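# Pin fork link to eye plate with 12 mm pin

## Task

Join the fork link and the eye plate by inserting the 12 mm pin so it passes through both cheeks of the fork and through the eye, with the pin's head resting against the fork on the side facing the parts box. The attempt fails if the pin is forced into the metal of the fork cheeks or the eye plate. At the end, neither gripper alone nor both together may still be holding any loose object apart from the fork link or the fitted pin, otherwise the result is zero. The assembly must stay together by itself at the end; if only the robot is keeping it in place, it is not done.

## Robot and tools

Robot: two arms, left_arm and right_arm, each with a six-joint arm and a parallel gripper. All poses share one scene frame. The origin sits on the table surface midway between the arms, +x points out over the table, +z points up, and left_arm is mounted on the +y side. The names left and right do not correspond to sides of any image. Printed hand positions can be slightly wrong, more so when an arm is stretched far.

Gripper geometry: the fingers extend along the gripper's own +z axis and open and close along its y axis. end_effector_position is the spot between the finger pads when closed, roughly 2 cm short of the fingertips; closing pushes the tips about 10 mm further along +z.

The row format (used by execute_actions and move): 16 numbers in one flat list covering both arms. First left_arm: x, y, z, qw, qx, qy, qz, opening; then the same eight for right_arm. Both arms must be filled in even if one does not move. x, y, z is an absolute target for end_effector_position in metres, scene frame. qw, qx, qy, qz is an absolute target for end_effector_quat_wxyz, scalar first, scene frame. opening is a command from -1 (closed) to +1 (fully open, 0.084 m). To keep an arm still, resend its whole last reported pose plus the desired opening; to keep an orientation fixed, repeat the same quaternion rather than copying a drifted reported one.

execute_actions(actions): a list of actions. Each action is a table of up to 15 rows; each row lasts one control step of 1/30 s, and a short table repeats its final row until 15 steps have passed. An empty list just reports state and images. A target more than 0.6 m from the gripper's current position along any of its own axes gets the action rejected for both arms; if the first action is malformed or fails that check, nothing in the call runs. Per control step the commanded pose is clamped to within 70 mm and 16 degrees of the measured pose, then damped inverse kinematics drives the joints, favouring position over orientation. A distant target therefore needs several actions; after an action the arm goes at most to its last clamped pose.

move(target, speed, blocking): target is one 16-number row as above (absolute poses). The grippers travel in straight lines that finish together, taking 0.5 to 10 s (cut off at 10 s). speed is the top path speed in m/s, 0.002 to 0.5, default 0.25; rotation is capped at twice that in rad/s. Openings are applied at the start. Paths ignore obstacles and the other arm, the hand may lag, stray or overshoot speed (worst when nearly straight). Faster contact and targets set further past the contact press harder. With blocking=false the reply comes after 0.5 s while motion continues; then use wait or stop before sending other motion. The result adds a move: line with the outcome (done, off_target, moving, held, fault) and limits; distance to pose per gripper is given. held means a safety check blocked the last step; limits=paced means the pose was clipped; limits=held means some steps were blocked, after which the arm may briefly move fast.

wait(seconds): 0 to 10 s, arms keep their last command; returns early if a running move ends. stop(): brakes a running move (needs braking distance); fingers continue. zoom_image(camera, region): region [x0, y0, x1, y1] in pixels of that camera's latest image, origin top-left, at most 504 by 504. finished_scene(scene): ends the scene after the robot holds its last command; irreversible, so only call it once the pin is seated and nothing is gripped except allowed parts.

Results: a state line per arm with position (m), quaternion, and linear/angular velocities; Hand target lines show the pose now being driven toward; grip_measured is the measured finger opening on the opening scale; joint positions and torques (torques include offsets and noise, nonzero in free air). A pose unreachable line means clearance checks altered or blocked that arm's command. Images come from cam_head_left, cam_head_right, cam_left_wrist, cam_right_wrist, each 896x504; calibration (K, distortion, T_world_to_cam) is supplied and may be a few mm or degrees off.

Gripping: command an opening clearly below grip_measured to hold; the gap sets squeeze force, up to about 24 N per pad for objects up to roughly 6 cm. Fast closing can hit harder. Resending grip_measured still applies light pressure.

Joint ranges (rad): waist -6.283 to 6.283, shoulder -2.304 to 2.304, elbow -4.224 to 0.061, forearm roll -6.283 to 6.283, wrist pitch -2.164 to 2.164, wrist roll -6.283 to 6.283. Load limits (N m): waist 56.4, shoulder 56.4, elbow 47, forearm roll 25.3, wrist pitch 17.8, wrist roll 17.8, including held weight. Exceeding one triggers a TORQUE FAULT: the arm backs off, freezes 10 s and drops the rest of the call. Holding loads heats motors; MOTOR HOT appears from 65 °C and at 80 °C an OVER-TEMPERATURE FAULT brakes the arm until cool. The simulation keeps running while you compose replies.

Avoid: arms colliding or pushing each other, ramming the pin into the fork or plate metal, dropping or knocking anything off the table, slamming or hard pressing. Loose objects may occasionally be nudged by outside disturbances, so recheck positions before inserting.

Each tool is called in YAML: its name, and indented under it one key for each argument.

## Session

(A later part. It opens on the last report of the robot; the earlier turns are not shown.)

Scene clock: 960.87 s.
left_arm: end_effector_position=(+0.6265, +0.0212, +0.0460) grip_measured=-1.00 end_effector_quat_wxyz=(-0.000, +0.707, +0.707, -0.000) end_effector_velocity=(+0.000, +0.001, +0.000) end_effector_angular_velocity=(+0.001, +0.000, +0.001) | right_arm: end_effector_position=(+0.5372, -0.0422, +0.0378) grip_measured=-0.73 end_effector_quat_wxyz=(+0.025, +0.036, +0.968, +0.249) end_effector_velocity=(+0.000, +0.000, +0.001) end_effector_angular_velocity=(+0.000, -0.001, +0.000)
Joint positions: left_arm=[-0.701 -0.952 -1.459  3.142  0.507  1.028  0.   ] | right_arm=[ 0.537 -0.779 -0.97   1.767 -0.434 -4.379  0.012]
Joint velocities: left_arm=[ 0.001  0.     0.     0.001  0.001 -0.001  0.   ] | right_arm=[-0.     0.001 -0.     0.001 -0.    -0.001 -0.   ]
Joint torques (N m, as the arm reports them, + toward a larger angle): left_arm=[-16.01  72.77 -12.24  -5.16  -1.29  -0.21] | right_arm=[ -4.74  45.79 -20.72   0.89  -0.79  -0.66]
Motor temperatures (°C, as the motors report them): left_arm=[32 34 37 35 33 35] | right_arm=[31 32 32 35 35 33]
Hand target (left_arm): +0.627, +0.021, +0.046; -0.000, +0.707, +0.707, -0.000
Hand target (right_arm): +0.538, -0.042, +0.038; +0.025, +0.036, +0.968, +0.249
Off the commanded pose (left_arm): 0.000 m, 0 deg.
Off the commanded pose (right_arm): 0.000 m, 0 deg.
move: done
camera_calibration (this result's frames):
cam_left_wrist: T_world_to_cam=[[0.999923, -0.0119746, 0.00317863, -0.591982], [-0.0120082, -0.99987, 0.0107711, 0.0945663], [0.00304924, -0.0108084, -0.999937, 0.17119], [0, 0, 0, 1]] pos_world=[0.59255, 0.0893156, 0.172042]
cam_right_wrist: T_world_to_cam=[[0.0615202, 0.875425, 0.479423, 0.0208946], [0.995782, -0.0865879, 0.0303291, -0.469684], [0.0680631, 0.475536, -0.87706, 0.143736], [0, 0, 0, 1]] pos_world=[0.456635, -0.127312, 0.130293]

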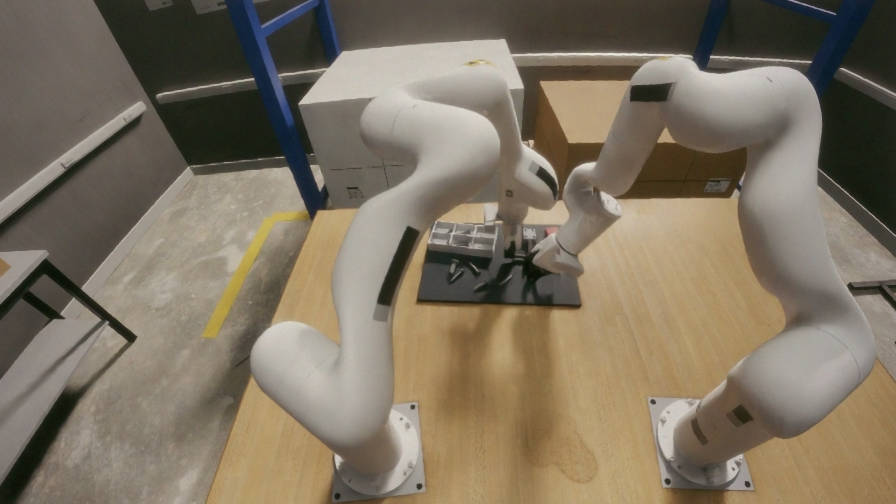

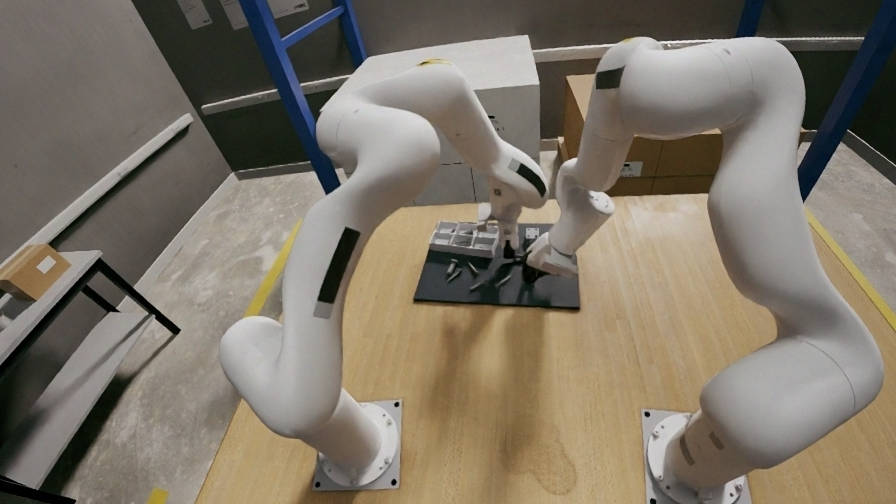

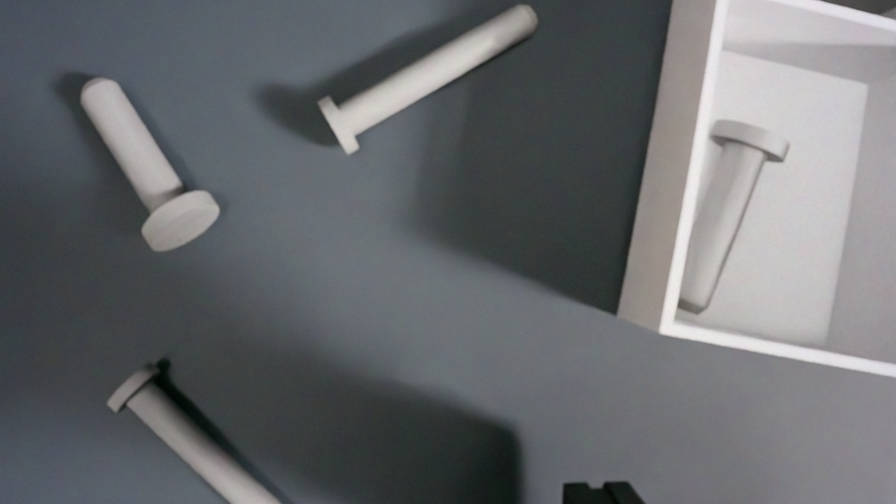

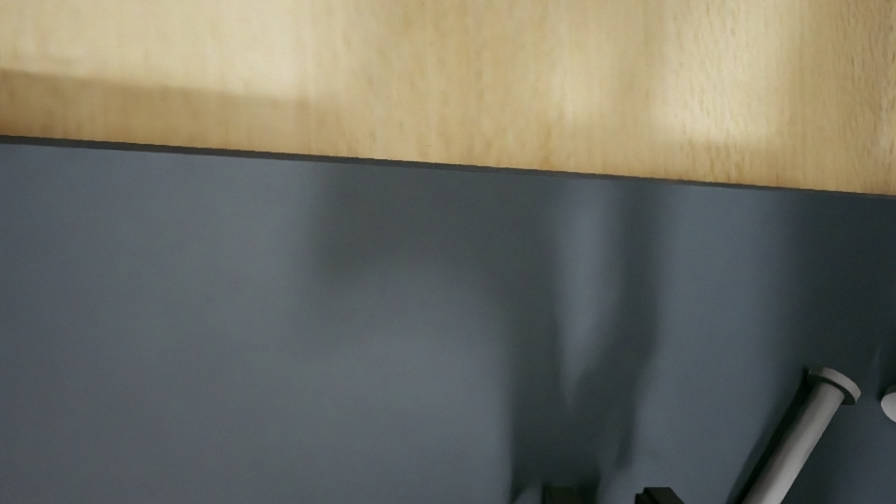

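move:
  target: [0.6265,0.0213,0.043,0,0.707,0.707,0,-1, 0.5375,-0.042,0.0365,0.02,0.037,0.968,0.249,-1]
  speed: 0.002

move:
  target: [0.6265,0.0205,0.048,0,0.707,0.707,0,-1, 0.5375,-0.042,0.039,0.028,0.036,0.968,0.249,-1]
  speed: 0.002

Scene clock: 965.10 s.
left_arm: end_effector_position=(+0.6265, +0.0213, +0.0430) grip_measured=-1.00 end_effector_quat_wxyz=(-0.000, +0.707, +0.707, +0.000) end_effector_velocity=(+0.000, +0.000, -0.000) end_effector_angular_velocity=(+0.001, -0.000, -0.001) | right_arm: end_effector_position=(+0.5372, -0.0421, +0.0364) grip_measured=-0.73 end_effector_quat_wxyz=(+0.020, +0.037, +0.968, +0.249) end_effector_velocity=(-0.000, -0.001, -0.001) end_effector_angular_velocity=(-0.000, +0.002, -0.003)
Joint positions: left_arm=[-0.701 -0.957 -1.46   3.142  0.503  1.029  0.   ] | right_arm=[ 0.535 -0.785 -0.977  1.743 -0.437 -4.354  0.012]
Joint velocities: left_arm=[ 0.    -0.001 -0.     0.002 -0.    -0.     0.   ] | right_arm=[-0.002 -0.001  0.001 -0.001 -0.     0.002 -0.   ]
Joint torques (N m, as the arm reports them, + toward a larger angle): left_arm=[ 6.79 70.66 -9.76 -1.3   0.37 -0.2 ] | right_arm=[ -0.67  38.08 -20.29   0.2   -0.79  -0.86]
Motor temperatures (°C, as the motors report them): left_arm=[32 34 37 35 33 35] | right_arm=[31 32 32 35 35 33]
Hand target (left_arm): +0.627, +0.021, +0.043; -0.000, +0.707, +0.707, +0.000
Hand target (right_arm): +0.538, -0.042, +0.037; +0.020, +0.037, +0.968, +0.249
Off the commanded pose (left_arm): 0.000 m, 0 deg.
Off the commanded pose (right_arm): 0.000 m, 0 deg.
move: done
camera_calibration (this result's frames):
cam_left_wrist: T_world_to_cam=[[0.999921, -0.0121109, 0.00336234, -0.591935], [-0.012147, -0.999866, 0.010938, 0.0947748], [0.00322942, -0.010978, -0.999935, 0.168116], [0, 0, 0, 1]] pos_world=[0.592497, 0.0894389, 0.169059]
cam_right_wrist: T_world_to_cam=[[0.065745, 0.875191, 0.47929, 0.0192439], [0.996083, -0.0860266, 0.0204517, -0.469475], [0.0591308, 0.476068, -0.877418, 0.147292], [0, 0, 0, 1]] pos_world=[0.457662, -0.127351, 0.129615]

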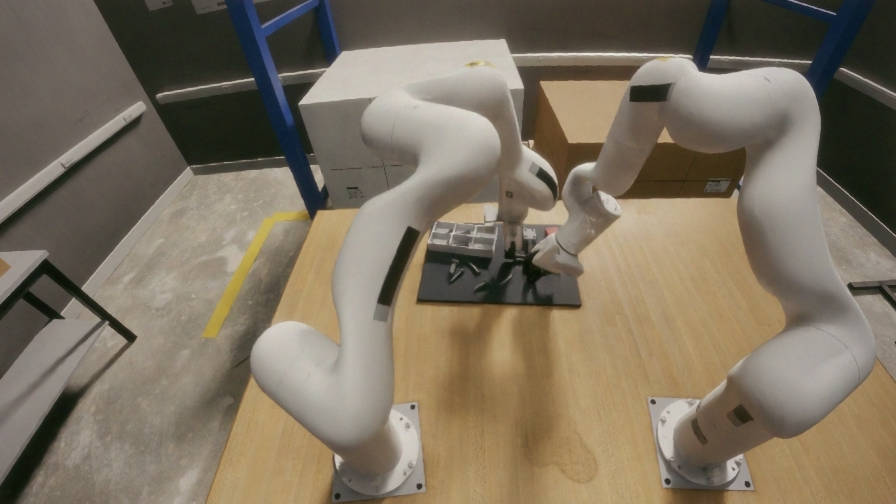

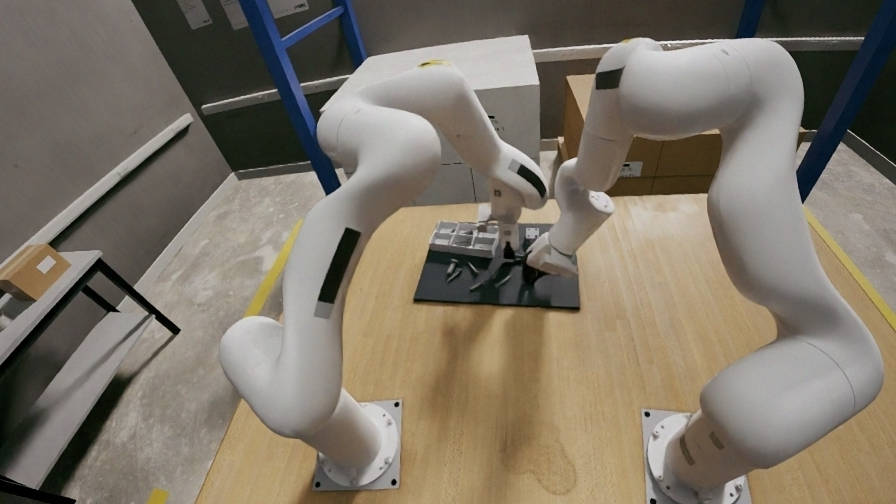

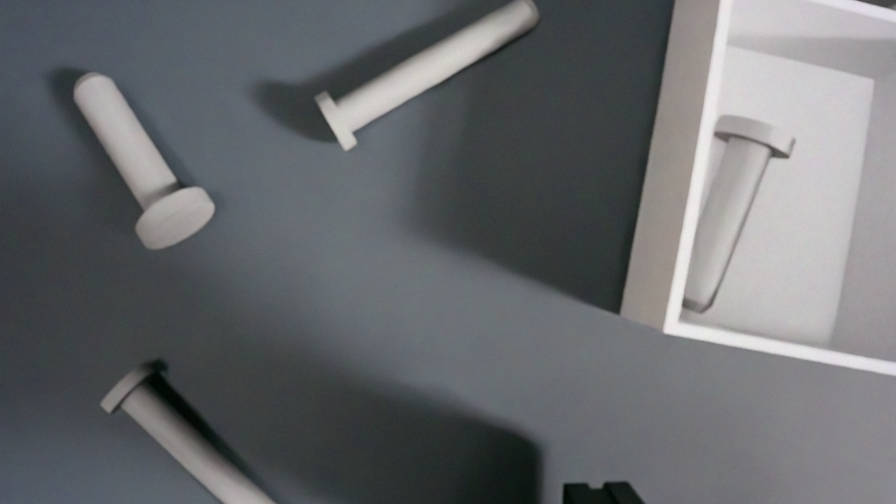

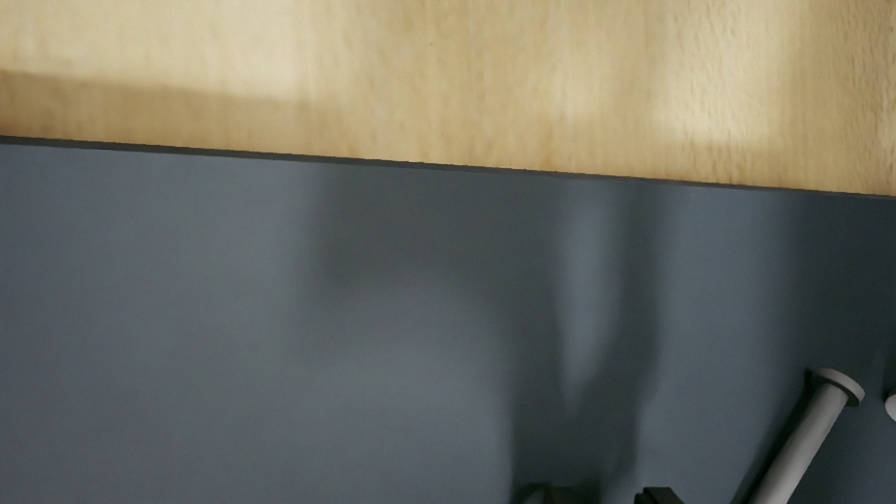

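Scene clock: 969.43 s.
left_arm: end_effector_position=(+0.6265, +0.0205, +0.0480) grip_measured=-1.00 end_effector_quat_wxyz=(+0.000, +0.707, +0.707, -0.000) end_effector_velocity=(-0.001, -0.000, -0.001) end_effector_angular_velocity=(+0.001, +0.002, -0.000) | right_arm: end_effector_position=(+0.5373, -0.0421, +0.0389) grip_measured=-0.73 end_effector_quat_wxyz=(+0.028, +0.036, +0.967, +0.249) end_effector_velocity=(-0.000, -0.000, -0.000) end_effector_angular_velocity=(-0.000, -0.001, +0.000)
Joint positions: left_arm=[-0.702 -0.949 -1.459  3.142  0.51   1.028  0.   ] | right_arm=[ 0.538 -0.775 -0.966  1.782 -0.433 -4.393  0.012]
Joint velocities: left_arm=[-0.001 -0.001  0.    -0.     0.001 -0.     0.   ] | right_arm=[-0.     0.     0.001  0.001  0.    -0.002  0.   ]
Joint torques (N m, as the arm reports them, + toward a larger angle): left_arm=[ 5.6  69.89 -9.78 -1.5   0.36 -0.26] | right_arm=[ -1.07  44.63 -19.26   0.25  -0.87  -0.96]
Motor temperatures (°C, as the motors report them): left_arm=[32 34 37 35 33 35] | right_arm=[31 32 32 35 35 33]
Hand target (left_arm): +0.626, +0.021, +0.048; +0.000, +0.707, +0.707, -0.000
Hand target (right_arm): +0.537, -0.042, +0.039; +0.028, +0.036, +0.967, +0.249
Off the commanded pose (left_arm): 0.000 m, 0 deg.
Off the commanded pose (right_arm): 0.000 m, 0 deg.
move: done
camera_calibration (this result's frames):
cam_left_wrist: T_world_to_cam=[[0.999921, -0.0121256, 0.00335833, -0.591952], [-0.0121618, -0.999866, 0.0109641, 0.0939326], [0.00322494, -0.0110041, -0.999934, 0.173068], [0, 0, 0, 1]] pos_world=[0.592489, 0.0886467, 0.174014]
cam_right_wrist: T_world_to_cam=[[0.0599119, 0.875327, 0.479806, 0.0211207], [0.995461, -0.088002, 0.036245, -0.469964], [0.0739501, 0.475456, -0.876626, 0.141452], [0, 0, 0, 1]] pos_world=[0.456105, -0.127099, 0.1309]

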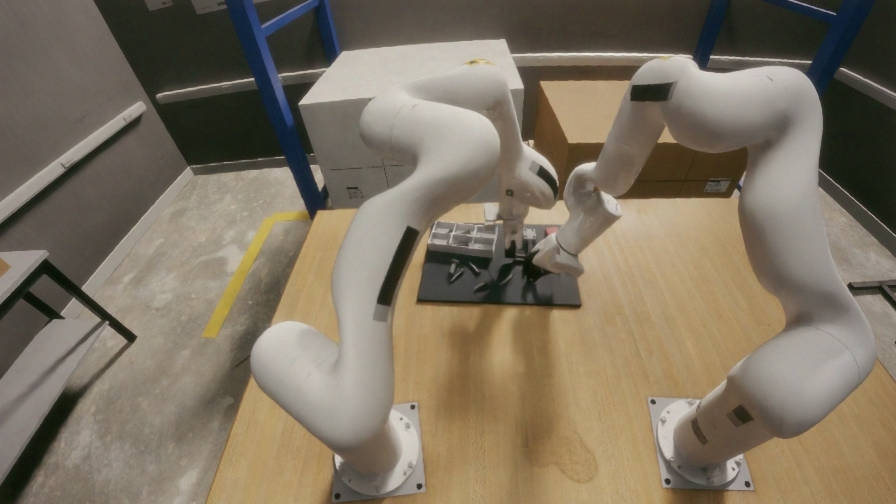

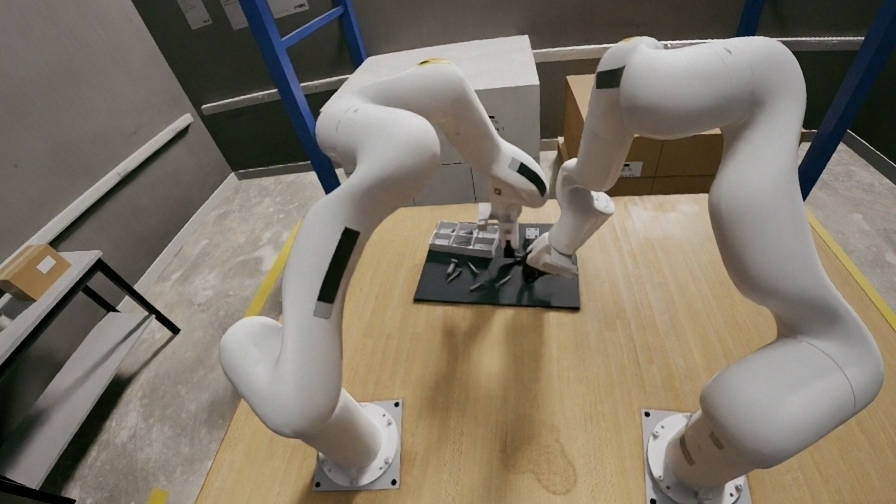

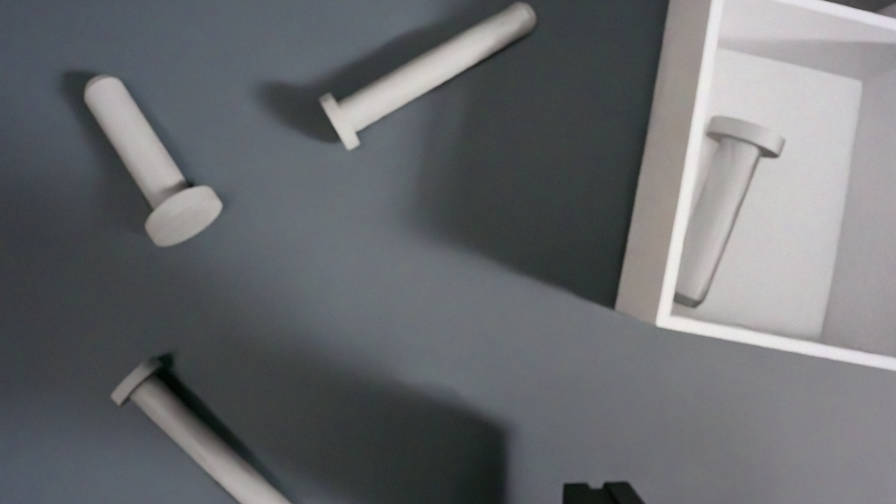

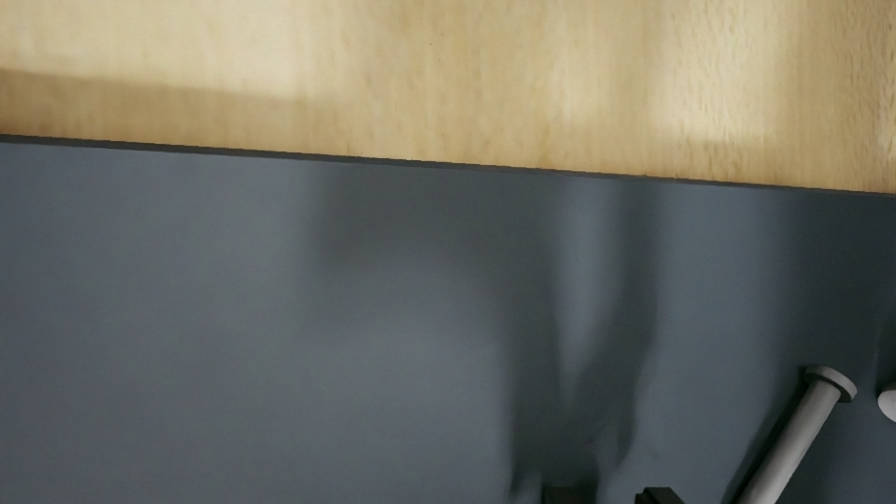

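Force released — it entered. Return to the lowered pose and push.

move:
  target: [0.6265,0.010,0.043,0,0.707,0.707,0,-1, 0.5375,-0.042,0.0365,0.02,0.037,0.968,0.249,-1]
  speed: 0.003

Scene clock: 974.17 s.
left_arm: end_effector_position=(+0.6268, +0.0175, +0.0432) grip_measured=-1.00 end_effector_quat_wxyz=(-0.007, +0.705, +0.709, -0.001) end_effector_velocity=(+0.000, +0.001, -0.000) end_effector_angular_velocity=(+0.002, +0.002, +0.000) | right_arm: end_effector_position=(+0.5373, -0.0421, +0.0364) grip_measured=-0.73 end_effector_quat_wxyz=(+0.020, +0.037, +0.968, +0.249) end_effector_velocity=(-0.000, -0.001, -0.001) end_effector_angular_velocity=(-0.001, +0.003, -0.001)
Joint positions: left_arm=[-0.707 -0.969 -1.482  3.146  0.528  1.014  0.   ] | right_arm=[ 0.535 -0.785 -0.977  1.743 -0.437 -4.354  0.012]
Joint velocities: left_arm=[ 0.001 -0.001 -0.002  0.001  0.003 -0.001  0.   ] | right_arm=[-0.001 -0.002 -0.001 -0.002  0.     0.003 -0.   ]
Joint torques (N m, as the arm reports them, + toward a larger angle): left_arm=[-49.06  67.14 -18.58 -11.98  -6.19  -0.08] | right_arm=[  1.54  40.81 -20.29  -0.08  -1.61  -0.55]
Motor temperatures (°C, as the motors report them): left_arm=[32 34 37 35 33 35] | right_arm=[31 32 32 35 35 33]
Hand target (left_arm): +0.626, +0.010, +0.043; -0.000, +0.707, +0.707, -0.000
Hand target (right_arm): +0.538, -0.042, +0.037; +0.020, +0.037, +0.968, +0.249
Off the commanded pose (left_arm): 0.007 m, 1 deg.
Off the commanded pose (right_arm): 0.000 m, 0 deg.
move: off_target (left_arm)
camera_calibration (this result's frames):
cam_left_wrist: T_world_to_cam=[[0.999941, -0.0072534, -0.00814509, -0.591882], [-0.0072428, -0.999973, 0.0013307, 0.0882852], [-0.00815452, -0.00127163, -0.999966, 0.175189], [0, 0, 0, 1]] pos_world=[0.593915, 0.0842125, 0.170244]
cam_right_wrist: T_world_to_cam=[[0.0657521, 0.875197, 0.479277, 0.0192285], [0.996076, -0.086081, 0.0205387, -0.46952], [0.059232, 0.476046, -0.877423, 0.147248], [0, 0, 0, 1]] pos_world=[0.457691, -0.127342, 0.129626]

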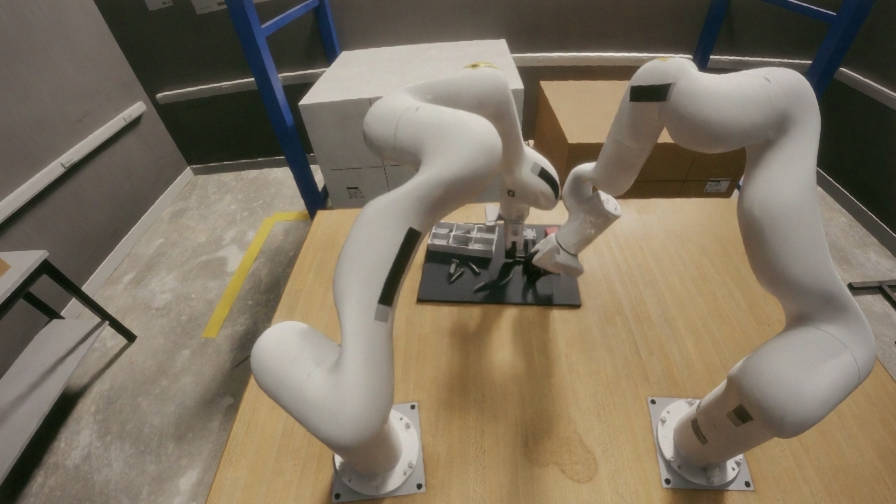

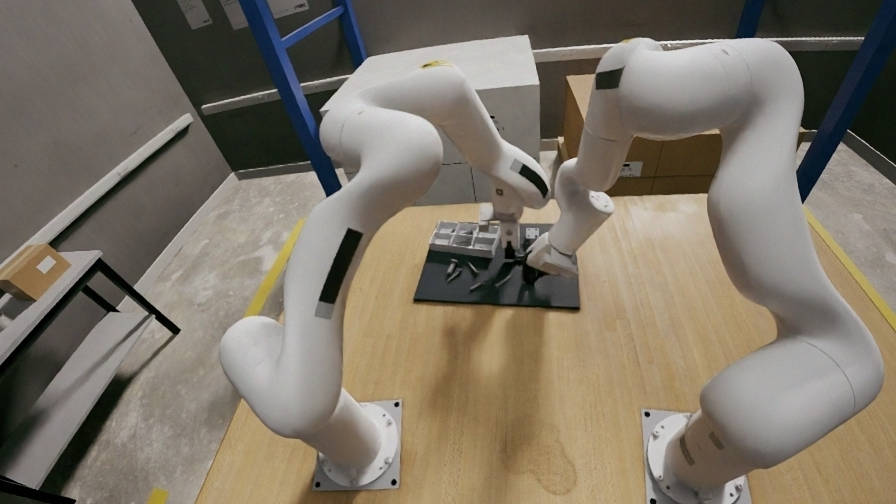

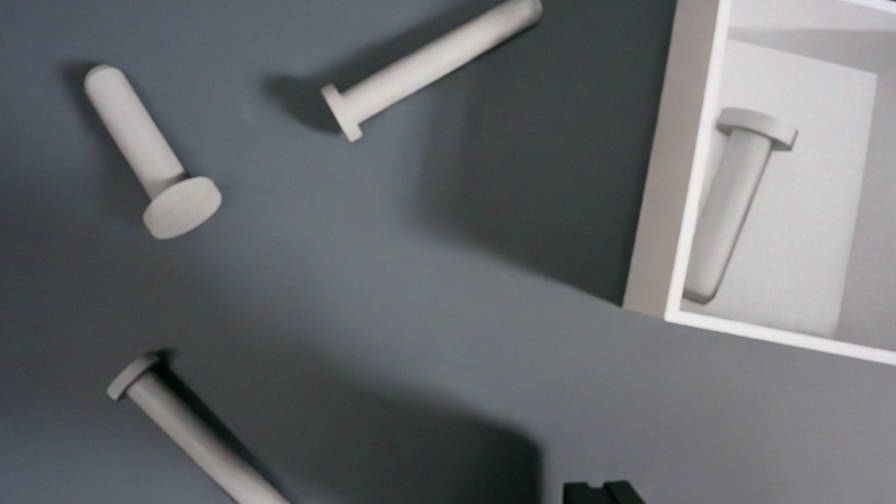

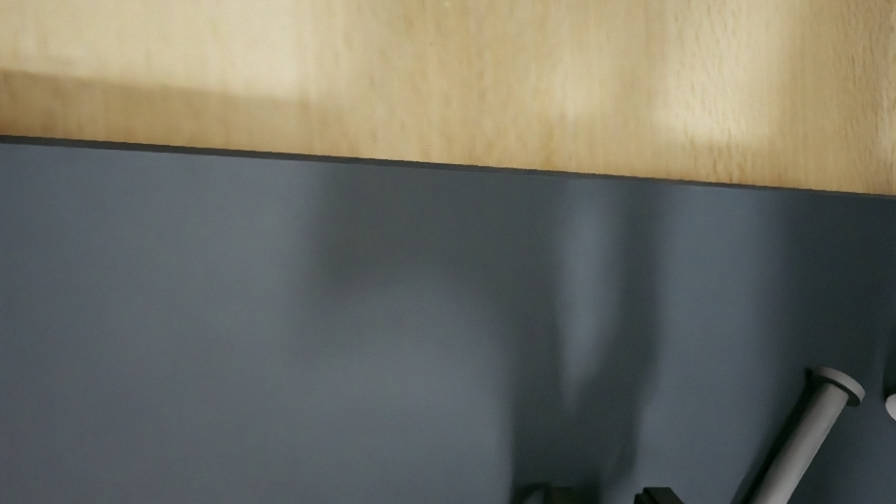

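Too hard; back off right now.

move:
  target: [0.6265,0.020,0.043,0,0.707,0.707,0,-1, 0.5375,-0.042,0.0365,0.02,0.037,0.968,0.249,-1]
  speed: 0.005

move:
  target: [0.6265,0.0185,0.046,0,0.707,0.707,0,-1, 0.5375,-0.042,0.038,0.025,0.036,0.968,0.249,-1]
  speed: 0.002

Scene clock: 977.90 s.
left_arm: end_effector_position=(+0.6267, +0.0195, +0.0431) grip_measured=-1.00 end_effector_quat_wxyz=(+0.001, +0.707, +0.707, +0.000) end_effector_velocity=(+0.000, +0.001, +0.000) end_effector_angular_velocity=(-0.001, -0.001, +0.001) | right_arm: end_effector_position=(+0.5373, -0.0421, +0.0364) grip_measured=-0.73 end_effector_quat_wxyz=(+0.020, +0.037, +0.968, +0.249) end_effector_velocity=(-0.000, -0.001, -0.000) end_effector_angular_velocity=(-0.000, +0.001, -0.001)
Joint positions: left_arm=[-0.703 -0.959 -1.463  3.141  0.503  1.027  0.   ] | right_arm=[ 0.535 -0.785 -0.977  1.742 -0.437 -4.353  0.012]
Joint velocities: left_arm=[ 0.002  0.002  0.002 -0.001 -0.002  0.002  0.   ] | right_arm=[-0.001  0.001  0.001  0.     0.    -0.     0.   ]
Joint torques (N m, as the arm reports them, + toward a larger angle): left_arm=[ -7.51  75.13 -13.83  -4.11  -1.43  -0.34] | right_arm=[ -2.12  38.97 -19.34   0.19  -1.47  -0.55]
Motor temperatures (°C, as the motors report them): left_arm=[32 34 37 35 33 35] | right_arm=[31 32 32 35 35 33]
Hand target (left_arm): +0.626, +0.020, +0.043; +0.000, +0.707, +0.707, -0.000
Hand target (right_arm): +0.538, -0.042, +0.036; +0.020, +0.037, +0.968, +0.249
Off the commanded pose (left_arm): 0.000 m, 0 deg.
Off the commanded pose (right_arm): 0.000 m, 0 deg.
move: done
camera_calibration (this result's frames):
cam_left_wrist: T_world_to_cam=[[0.999916, -0.0122353, 0.00418658, -0.592151], [-0.0122829, -0.999858, 0.0115428, 0.0930806], [0.00404475, -0.0115933, -0.999925, 0.167659], [0, 0, 0, 1]] pos_world=[0.592567, 0.0877659, 0.169051]
cam_right_wrist: T_world_to_cam=[[0.0657035, 0.875125, 0.479416, 0.0191794], [0.996089, -0.0859645, 0.0204062, -0.469529], [0.0590707, 0.476201, -0.87735, 0.147315], [0, 0, 0, 1]] pos_world=[0.457731, -0.127299, 0.129633]

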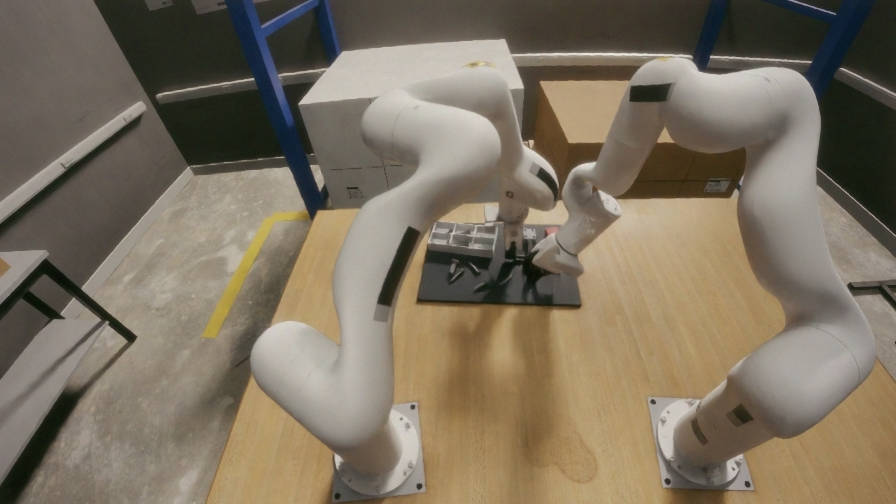

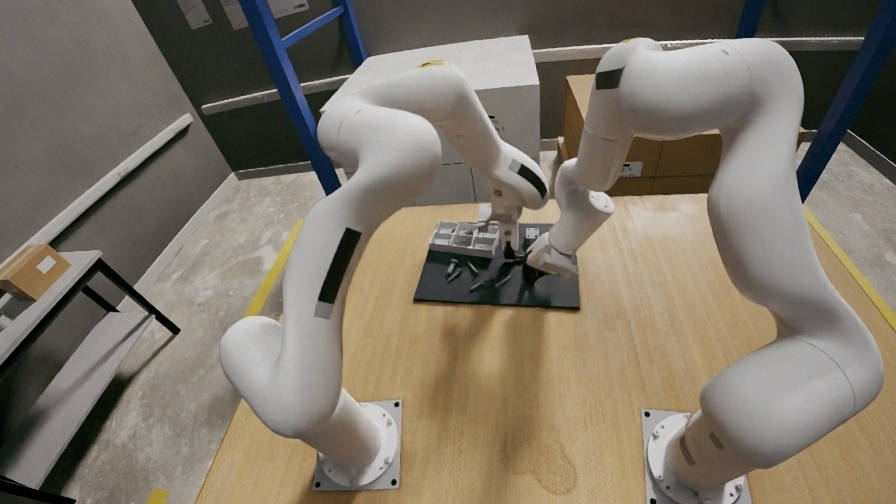

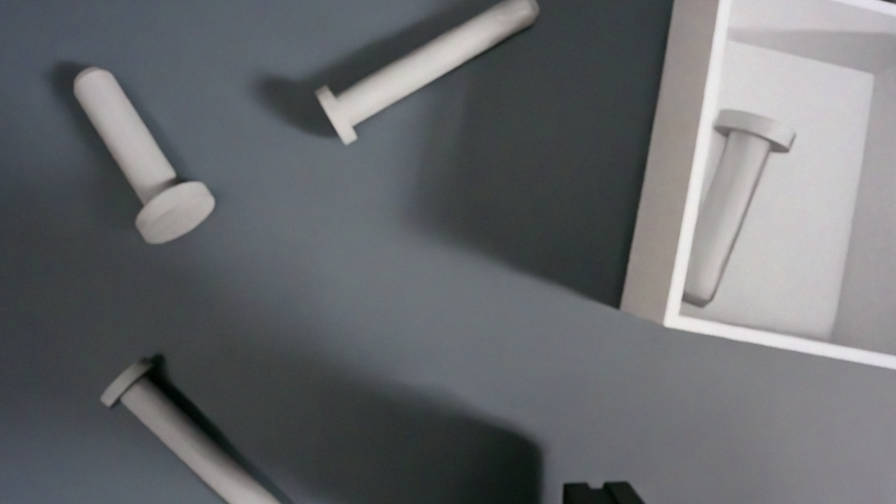

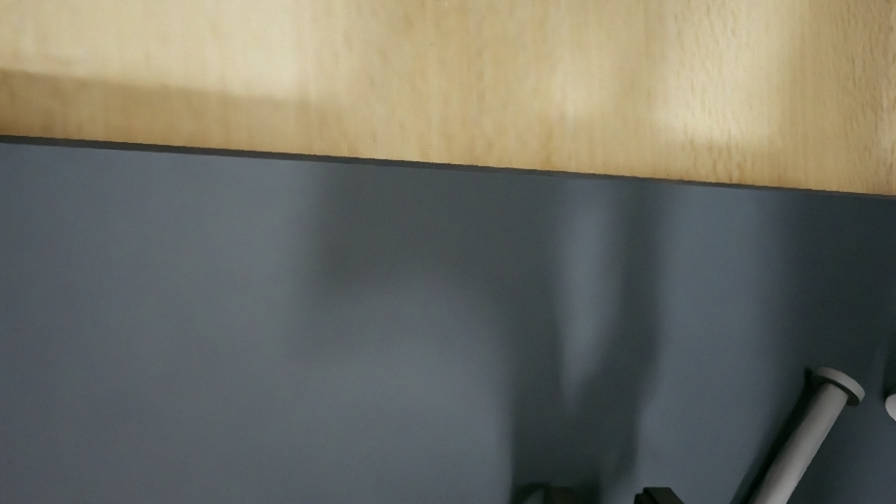

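Scene clock: 980.77 s.
left_arm: end_effector_position=(+0.6264, +0.0187, +0.0459) grip_measured=-1.00 end_effector_quat_wxyz=(-0.000, +0.707, +0.707, -0.000) end_effector_velocity=(+0.000, -0.001, +0.000) end_effector_angular_velocity=(-0.001, -0.001, -0.001) | right_arm: end_effector_position=(+0.5374, -0.0421, +0.0379) grip_measured=-0.73 end_effector_quat_wxyz=(+0.025, +0.036, +0.968, +0.249) end_effector_velocity=(-0.001, +0.001, -0.001) end_effector_angular_velocity=(-0.001, +0.001, +0.002)
Joint positions: left_arm=[-0.705 -0.955 -1.464  3.142  0.509  1.025  0.   ] | right_arm=[ 0.537 -0.779 -0.971  1.767 -0.434 -4.379  0.012]
Joint velocities: left_arm=[-0.001  0.    -0.    -0.    -0.001 -0.     0.   ] | right_arm=[ 0.002 -0.001  0.001  0.002  0.    -0.003  0.   ]
Joint torques (N m, as the arm reports them, + toward a larger angle): left_arm=[-17.    78.62 -14.65  -5.8   -1.56  -0.05] | right_arm=[ -1.69  45.5  -18.69   0.04  -1.02  -0.85]
Motor temperatures (°C, as the motors report them): left_arm=[32 34 37 35 33 35] | right_arm=[31 32 32 35 35 33]
Hand target (left_arm): +0.626, +0.018, +0.046; +0.000, +0.707, +0.707, -0.000
Hand target (right_arm): +0.537, -0.042, +0.038; +0.025, +0.036, +0.968, +0.249
Off the commanded pose (left_arm): 0.000 m, 0 deg.
Off the commanded pose (right_arm): 0.000 m, 0 deg.
move: done
camera_calibration (this result's frames):
cam_left_wrist: T_world_to_cam=[[0.999924, -0.0119555, 0.00305477, -0.591913], [-0.0119878, -0.99987, 0.0107691, 0.0920322], [0.00292563, -0.0108049, -0.999937, 0.17114], [0, 0, 0, 1]] pos_world=[0.59247, 0.0867927, 0.171947]
cam_right_wrist: T_world_to_cam=[[0.0613526, 0.875328, 0.479621, 0.0208047], [0.995775, -0.0865742, 0.0306233, -0.469912], [0.0683282, 0.475715, -0.876941, 0.143639], [0, 0, 0, 1]] pos_world=[0.456835, -0.127224, 0.130375]

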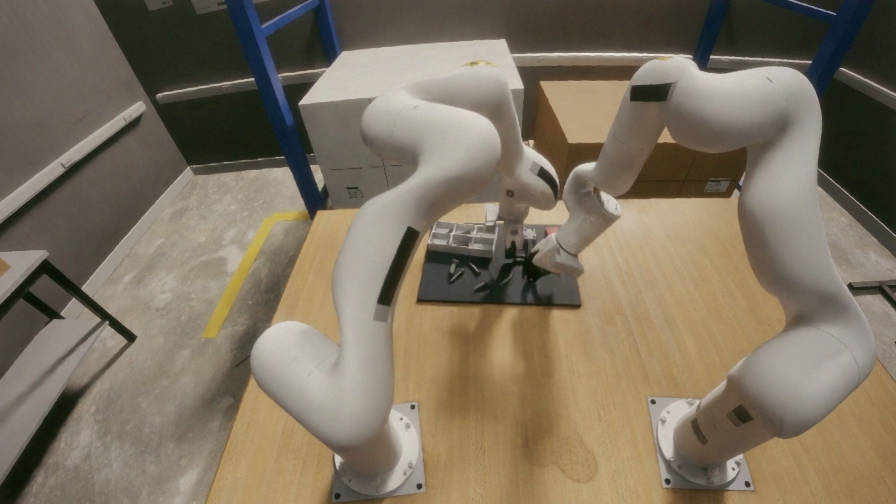

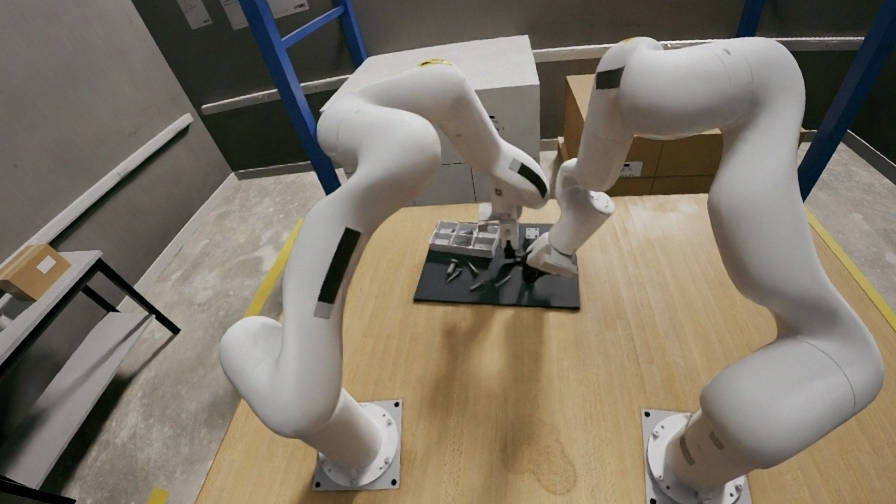

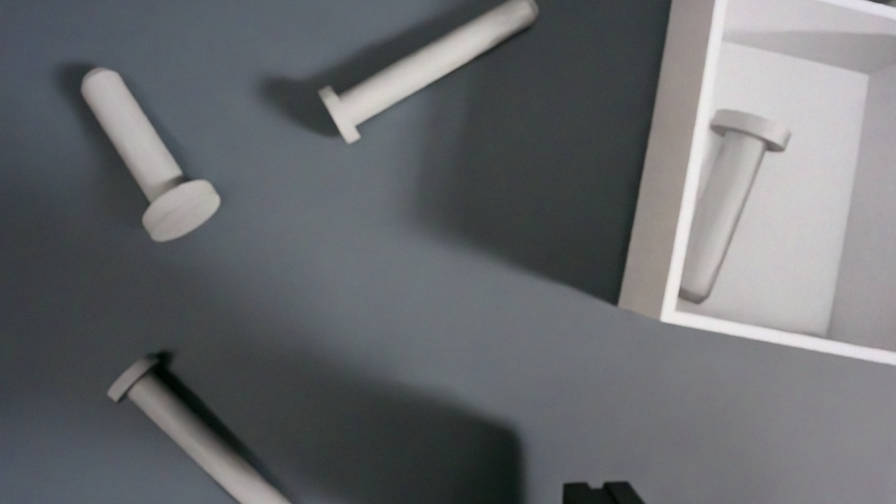

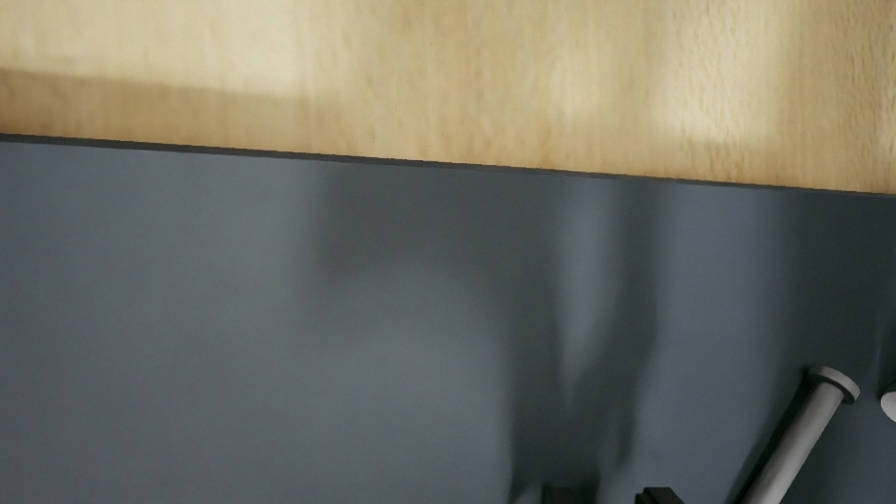

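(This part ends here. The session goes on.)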